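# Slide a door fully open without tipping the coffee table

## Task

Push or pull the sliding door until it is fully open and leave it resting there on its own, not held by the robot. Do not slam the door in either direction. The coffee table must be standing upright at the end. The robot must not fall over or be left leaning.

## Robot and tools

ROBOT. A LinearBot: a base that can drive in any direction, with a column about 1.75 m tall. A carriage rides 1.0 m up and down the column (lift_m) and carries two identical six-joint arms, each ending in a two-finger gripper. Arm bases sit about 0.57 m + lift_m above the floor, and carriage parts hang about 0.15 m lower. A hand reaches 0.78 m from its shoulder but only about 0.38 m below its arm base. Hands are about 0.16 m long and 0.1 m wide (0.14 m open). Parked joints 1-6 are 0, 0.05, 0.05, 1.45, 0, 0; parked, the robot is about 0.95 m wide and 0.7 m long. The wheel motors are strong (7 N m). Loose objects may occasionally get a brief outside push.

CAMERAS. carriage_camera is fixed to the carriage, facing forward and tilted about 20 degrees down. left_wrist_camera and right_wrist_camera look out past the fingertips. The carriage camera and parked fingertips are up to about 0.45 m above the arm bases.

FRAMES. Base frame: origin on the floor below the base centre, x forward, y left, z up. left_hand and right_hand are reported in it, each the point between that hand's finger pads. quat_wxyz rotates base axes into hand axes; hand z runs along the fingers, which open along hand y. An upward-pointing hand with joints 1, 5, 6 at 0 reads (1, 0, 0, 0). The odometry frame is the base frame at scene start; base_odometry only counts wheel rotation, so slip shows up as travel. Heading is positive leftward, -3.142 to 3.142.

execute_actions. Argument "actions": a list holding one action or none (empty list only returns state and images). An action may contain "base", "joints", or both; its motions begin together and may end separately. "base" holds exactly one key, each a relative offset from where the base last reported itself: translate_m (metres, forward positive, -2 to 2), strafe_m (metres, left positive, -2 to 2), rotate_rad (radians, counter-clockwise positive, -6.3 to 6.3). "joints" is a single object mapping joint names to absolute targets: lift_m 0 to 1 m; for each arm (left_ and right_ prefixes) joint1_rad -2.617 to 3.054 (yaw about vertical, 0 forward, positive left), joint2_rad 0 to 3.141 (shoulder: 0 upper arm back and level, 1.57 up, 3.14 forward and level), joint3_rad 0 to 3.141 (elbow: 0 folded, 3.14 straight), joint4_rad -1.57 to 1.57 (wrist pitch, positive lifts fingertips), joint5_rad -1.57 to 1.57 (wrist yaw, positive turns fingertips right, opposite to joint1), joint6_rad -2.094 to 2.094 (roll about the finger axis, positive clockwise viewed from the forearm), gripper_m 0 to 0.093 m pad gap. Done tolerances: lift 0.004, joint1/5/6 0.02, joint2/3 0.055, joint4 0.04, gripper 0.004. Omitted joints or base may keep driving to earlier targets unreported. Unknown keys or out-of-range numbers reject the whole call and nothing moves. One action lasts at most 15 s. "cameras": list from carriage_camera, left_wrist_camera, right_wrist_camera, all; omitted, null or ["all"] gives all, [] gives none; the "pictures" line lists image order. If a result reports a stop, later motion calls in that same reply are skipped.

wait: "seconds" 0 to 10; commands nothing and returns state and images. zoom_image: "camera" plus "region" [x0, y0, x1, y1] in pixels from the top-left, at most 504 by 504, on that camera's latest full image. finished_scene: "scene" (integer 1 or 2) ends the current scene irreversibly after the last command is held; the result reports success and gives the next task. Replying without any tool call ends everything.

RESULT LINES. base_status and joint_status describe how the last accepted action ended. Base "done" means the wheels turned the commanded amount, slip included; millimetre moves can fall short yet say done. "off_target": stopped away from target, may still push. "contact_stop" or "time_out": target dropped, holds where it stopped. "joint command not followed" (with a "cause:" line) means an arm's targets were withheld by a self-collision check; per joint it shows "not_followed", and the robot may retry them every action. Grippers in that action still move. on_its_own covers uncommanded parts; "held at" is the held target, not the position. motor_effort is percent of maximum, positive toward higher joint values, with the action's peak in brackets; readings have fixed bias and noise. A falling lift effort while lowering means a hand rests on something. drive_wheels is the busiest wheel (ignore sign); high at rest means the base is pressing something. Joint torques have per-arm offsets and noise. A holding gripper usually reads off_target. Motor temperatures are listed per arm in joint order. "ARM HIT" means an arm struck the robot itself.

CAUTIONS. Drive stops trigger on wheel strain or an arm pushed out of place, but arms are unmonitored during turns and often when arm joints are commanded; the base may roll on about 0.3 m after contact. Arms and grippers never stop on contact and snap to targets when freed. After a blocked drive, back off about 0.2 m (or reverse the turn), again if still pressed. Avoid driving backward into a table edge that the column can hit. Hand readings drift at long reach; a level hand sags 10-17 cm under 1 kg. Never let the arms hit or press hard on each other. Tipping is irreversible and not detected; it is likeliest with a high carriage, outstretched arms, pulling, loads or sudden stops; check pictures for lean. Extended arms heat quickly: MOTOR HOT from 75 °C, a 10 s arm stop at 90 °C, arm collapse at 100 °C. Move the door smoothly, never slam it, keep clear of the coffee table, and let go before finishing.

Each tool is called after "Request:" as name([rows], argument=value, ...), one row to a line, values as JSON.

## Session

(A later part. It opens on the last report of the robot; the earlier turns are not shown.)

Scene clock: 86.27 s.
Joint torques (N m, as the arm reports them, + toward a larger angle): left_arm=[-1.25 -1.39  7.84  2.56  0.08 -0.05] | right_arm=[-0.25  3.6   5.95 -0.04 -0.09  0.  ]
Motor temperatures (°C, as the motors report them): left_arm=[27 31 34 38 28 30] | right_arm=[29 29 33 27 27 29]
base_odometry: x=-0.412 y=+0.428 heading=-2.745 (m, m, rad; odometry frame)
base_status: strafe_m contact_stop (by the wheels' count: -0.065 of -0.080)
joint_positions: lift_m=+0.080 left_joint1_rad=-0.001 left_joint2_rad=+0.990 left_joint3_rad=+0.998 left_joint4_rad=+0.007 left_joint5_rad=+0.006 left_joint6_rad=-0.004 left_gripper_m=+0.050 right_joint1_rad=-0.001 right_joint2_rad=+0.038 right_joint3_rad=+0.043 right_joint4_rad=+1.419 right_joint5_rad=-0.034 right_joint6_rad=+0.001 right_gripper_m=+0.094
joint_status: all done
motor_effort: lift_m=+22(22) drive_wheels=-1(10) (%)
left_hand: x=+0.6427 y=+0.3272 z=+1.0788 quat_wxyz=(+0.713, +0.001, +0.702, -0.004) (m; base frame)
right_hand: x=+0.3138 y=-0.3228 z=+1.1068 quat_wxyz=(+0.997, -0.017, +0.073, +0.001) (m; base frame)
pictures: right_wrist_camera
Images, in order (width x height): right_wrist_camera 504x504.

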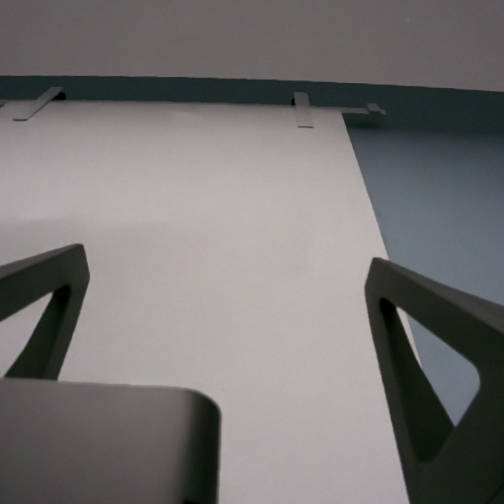

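Request:
execute_actions([
  {"base":{"strafe_m":-0.1},"joints":{"left_joint1_rad":-0.012}},
], cameras=["right_wrist_camera"])

Scene clock: 89.47 s.
Joint torques (N m, as the arm reports them, + toward a larger angle): left_arm=[-0.37 -1.72  8.01  2.59 -0.05 -0.06] | right_arm=[-0.16  3.66  5.86 -0.03 -0.05  0.  ]
Motor temperatures (°C, as the motors report them): left_arm=[27 31 34 38 28 30] | right_arm=[29 29 33 27 27 29]
base_odometry: x=-0.435 y=+0.484 heading=-2.745 (m, m, rad; odometry frame)
base_status: strafe_m contact_stop (by the wheels' count: -0.061 of -0.100)
joint_positions: lift_m=+0.080 left_joint1_rad=-0.009 left_joint2_rad=+0.993 left_joint3_rad=+0.998 left_joint4_rad=+0.010 left_joint5_rad=+0.028 left_joint6_rad=-0.004 left_gripper_m=+0.050 right_joint1_rad=-0.001 right_joint2_rad=+0.038 right_joint3_rad=+0.044 right_joint4_rad=+1.418 right_joint5_rad=-0.034 right_joint6_rad=+0.001 right_gripper_m=+0.094
joint_status: all done
motor_effort: lift_m=+22(22) drive_wheels=-1(17) (%)
left_hand: x=+0.6433 y=+0.3205 z=+1.0785 quat_wxyz=(+0.712, +0.011, +0.702, -0.014) (m; base frame)
right_hand: x=+0.3138 y=-0.3228 z=+1.1070 quat_wxyz=(+0.997, -0.017, +0.073, +0.001) (m; base frame)
pictures: right_wrist_camera
Images, in order (width x height): right_wrist_camera 504x504.

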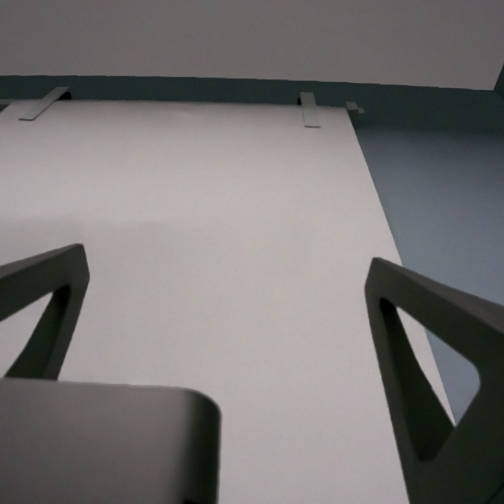

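Request:
execute_actions([
  {"base":{"strafe_m":-0.08},"joints":{"left_joint1_rad":-0.012}},
], cameras=["right_wrist_camera"])

Scene clock: 92.37 s.
Joint torques (N m, as the arm reports them, + toward a larger angle): left_arm=[-0.8  -1.57  7.98  2.56 -0.01 -0.01] | right_arm=[-0.21  3.73  5.86 -0.02 -0.06  0.  ]
Motor temperatures (°C, as the motors report them): left_arm=[27 31 34 38 28 30] | right_arm=[29 29 33 27 27 29]
base_odometry: x=-0.461 y=+0.548 heading=-2.745 (m, m, rad; odometry frame)
base_status: strafe_m contact_stop (by the wheels' count: -0.069 of -0.080)
joint_positions: lift_m=+0.080 left_joint1_rad=-0.005 left_joint2_rad=+0.993 left_joint3_rad=+0.998 left_joint4_rad=+0.008 left_joint5_rad=+0.018 left_joint6_rad=-0.004 left_gripper_m=+0.050 right_joint1_rad=-0.001 right_joint2_rad=+0.038 right_joint3_rad=+0.044 right_joint4_rad=+1.418 right_joint5_rad=-0.034 right_joint6_rad=+0.001 right_gripper_m=+0.094
joint_status: all done
motor_effort: lift_m=+22(22) drive_wheels=-1(14) (%)
left_hand: x=+0.6434 y=+0.3236 z=+1.0781 quat_wxyz=(+0.712, +0.007, +0.702, -0.010) (m; base frame)
right_hand: x=+0.3140 y=-0.3229 z=+1.1070 quat_wxyz=(+0.997, -0.017, +0.073, +0.001) (m; base frame)
pictures: right_wrist_camera
Images, in order (width x height): right_wrist_camera 504x504.

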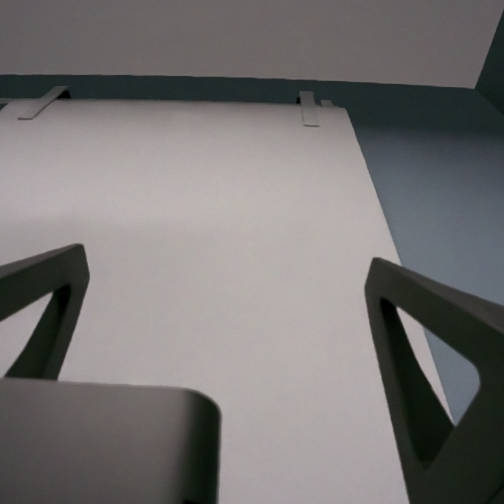

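Request:
execute_actions([
  {"base":{"strafe_m":-0.05},"joints":{"left_joint1_rad":-0.012}},
], cameras=["right_wrist_camera"])

Scene clock: 95.00 s.
Joint torques (N m, as the arm reports them, + toward a larger angle): left_arm=[-1.42 -1.53  7.8   2.64  0.26 -0.06] | right_arm=[-0.18  3.69  5.81 -0.03 -0.1   0.  ]
Motor temperatures (°C, as the motors report them): left_arm=[27 31 35 39 28 30] | right_arm=[29 29 33 27 27 29]
base_odometry: x=-0.480 y=+0.595 heading=-2.745 (m, m, rad; odometry frame)
base_status: done
joint_positions: lift_m=+0.080 left_joint1_rad=+0.004 left_joint2_rad=+0.993 left_joint3_rad=+0.998 left_joint4_rad=+0.006 left_joint5_rad=-0.005 left_joint6_rad=-0.004 left_gripper_m=+0.050 right_joint1_rad=-0.001 right_joint2_rad=+0.038 right_joint3_rad=+0.044 right_joint4_rad=+1.418 right_joint5_rad=-0.034 right_joint6_rad=+0.001 right_gripper_m=+0.094
joint_status: all done
motor_effort: lift_m=+22(22) drive_wheels=+1(8) (%)
left_hand: x=+0.6435 y=+0.3311 z=+1.0774 quat_wxyz=(+0.711, -0.005, +0.703, +0.002) (m; base frame)
right_hand: x=+0.3140 y=-0.3229 z=+1.1070 quat_wxyz=(+0.997, -0.017, +0.073, +0.001) (m; base frame)
pictures: right_wrist_camera
Images, in order (width x height): right_wrist_camera 504x504.

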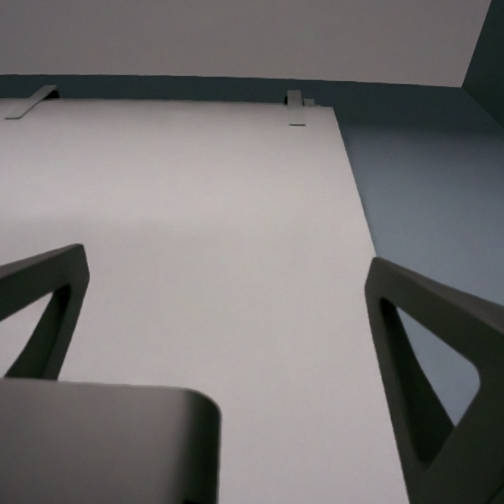

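Request:
execute_actions([
  {"base":{"strafe_m":-0.04},"joints":{"left_joint1_rad":-0.012}},
], cameras=["right_wrist_camera"])

Scene clock: 98.07 s.
Joint torques (N m, as the arm reports them, + toward a larger angle): left_arm=[-5.36 -1.44  7.87  2.66  1.58 -0.05] | right_arm=[-0.22  3.68  5.81 -0.01 -0.08  0.01]
Motor temperatures (°C, as the motors report them): left_arm=[27 31 35 39 28 30] | right_arm=[29 29 33 27 27 29]
base_odometry: x=-0.492 y=+0.624 heading=-2.745 (m, m, rad; odometry frame)
base_status: strafe_m contact_stop (by the wheels' count: -0.031 of -0.040)
joint_positions: lift_m=+0.080 left_joint1_rad=+0.046 left_joint2_rad=+0.991 left_joint3_rad=+0.998 left_joint4_rad=+0.006 left_joint5_rad=-0.120 left_joint6_rad=-0.004 left_gripper_m=+0.050 right_joint1_rad=-0.001 right_joint2_rad=+0.038 right_joint3_rad=+0.044 right_joint4_rad=+1.418 right_joint5_rad=-0.034 right_joint6_rad=+0.001 right_gripper_m=+0.094
joint_status: left_joint1_rad off_target (ended at +0.046, target -0.012)
motor_effort: lift_m=+22(22) drive_wheels=+3(12) (%)
left_hand: x=+0.6404 y=+0.3657 z=+1.0781 quat_wxyz=(+0.709, -0.060, +0.700, +0.057) (m; base frame)
right_hand: x=+0.3140 y=-0.3229 z=+1.1070 quat_wxyz=(+0.997, -0.017, +0.073, +0.001) (m; base frame)
pictures: right_wrist_camera
Images, in order (width x height): right_wrist_camera 504x504.

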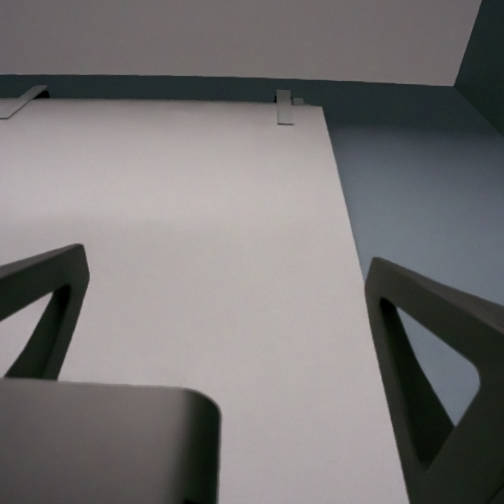

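At the stop. Release the load and back out.

Request:
execute_actions([
  {"base":{"strafe_m":0.045},"joints":{"left_gripper_m":0.093}},
], cameras=["left_wrist_camera"])

Request:
execute_actions([
  {"base":{"translate_m":-0.2}},
])

Scene clock: 100.93 s.
Joint torques (N m, as the arm reports them, + toward a larger angle): left_arm=[-0.89 -0.76  7.86  2.62  0.12  0.  ] | right_arm=[-0.26  3.65  5.77 -0.01 -0.07  0.  ]
Motor temperatures (°C, as the motors report them): left_arm=[27 31 35 39 28 30] | right_arm=[29 29 33 27 27 29]
base_odometry: x=-0.475 y=+0.582 heading=-2.745 (m, m, rad; odometry frame)
base_status: done
joint_positions: lift_m=+0.080 left_joint1_rad=-0.001 left_joint2_rad=+0.981 left_joint3_rad=+0.998 left_joint4_rad=+0.004 left_joint5_rad=+0.007 left_joint6_rad=-0.004 left_gripper_m=+0.093 right_joint1_rad=-0.001 right_joint2_rad=+0.038 right_joint3_rad=+0.044 right_joint4_rad=+1.418 right_joint5_rad=-0.034 right_joint6_rad=+0.001 right_gripper_m=+0.094
joint_status: all done
on_its_own: left_joint1_rad moved -0.047 to your old target -0.012
motor_effort: lift_m=+22(22) drive_wheels=+1(7) (%)
left_hand: x=+0.6402 y=+0.3270 z=+1.0809 quat_wxyz=(+0.714, +0.001, +0.700, -0.005) (m; base frame)
right_hand: x=+0.3139 y=-0.3229 z=+1.1070 quat_wxyz=(+0.997, -0.017, +0.073, +0.001) (m; base frame)
pictures: left_wrist_camera
Images, in order (width x height): left_wrist_camera 504x504.

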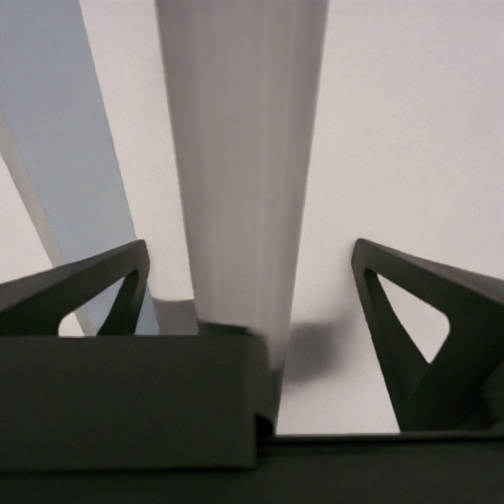

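Scene clock: 103.00 s.
Joint torques (N m, as the arm reports them, + toward a larger angle): left_arm=[-1.12 -1.    7.98  2.66  0.15 -0.08] | right_arm=[-0.23  3.68  5.8  -0.03 -0.09  0.03]
Motor temperatures (°C, as the motors report them): left_arm=[27 31 35 39 28 30] | right_arm=[29 29 33 27 27 29]
base_odometry: x=-0.291 y=+0.660 heading=-2.745 (m, m, rad; odometry frame)
base_status: done
joint_positions: lift_m=+0.080 left_joint1_rad=-0.001 left_joint2_rad=+0.982 left_joint3_rad=+0.998 left_joint4_rad=+0.005 left_joint5_rad=+0.008 left_joint6_rad=-0.004 left_gripper_m=+0.093 right_joint1_rad=-0.001 right_joint2_rad=+0.038 right_joint3_rad=+0.044 right_joint4_rad=+1.418 right_joint5_rad=-0.034 right_joint6_rad=+0.001 right_gripper_m=+0.094
joint_status: not commanded
motor_effort: lift_m=+22(22) drive_wheels=-2(8) (%)
left_hand: x=+0.6405 y=+0.3269 z=+1.0808 quat_wxyz=(+0.714, +0.002, +0.700, -0.005) (m; base frame)
right_hand: x=+0.3138 y=-0.3229 z=+1.1070 quat_wxyz=(+0.997, -0.017, +0.073, +0.001) (m; base frame)
pictures: carriage_camera, left_wrist_camera, right_wrist_camera
Images, in order (width x height): carriage_camera 504x504, left_wrist_camera 504x504, right_wrist_camera 504x504.

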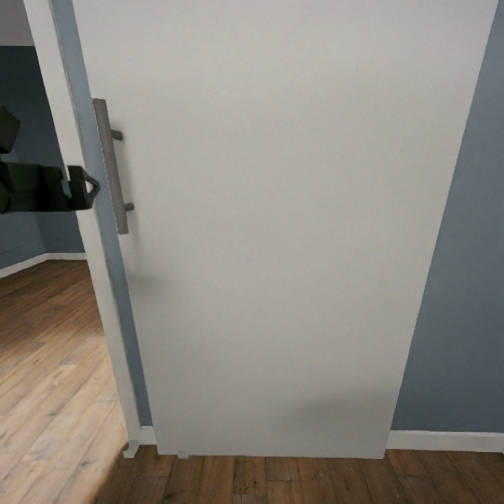

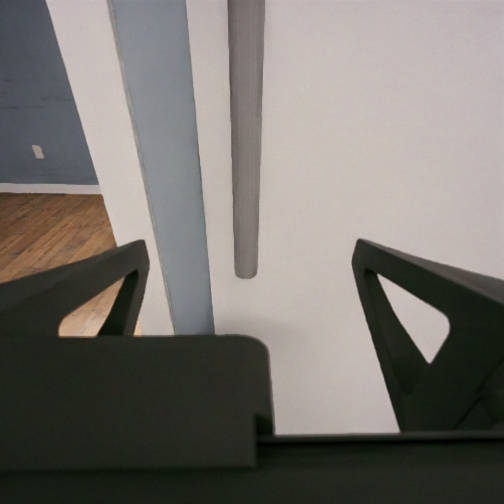

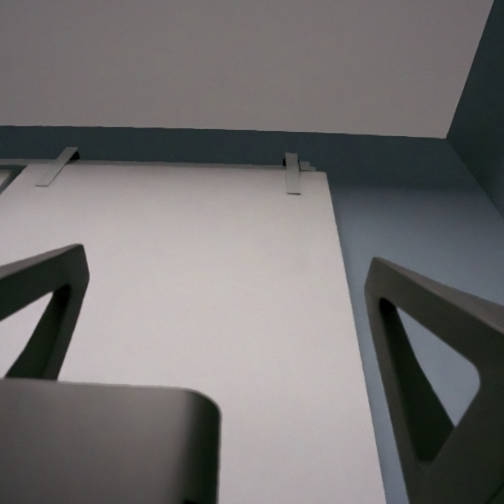

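Request:
finished_scene(scene=1)

The scene is finished: the task was done.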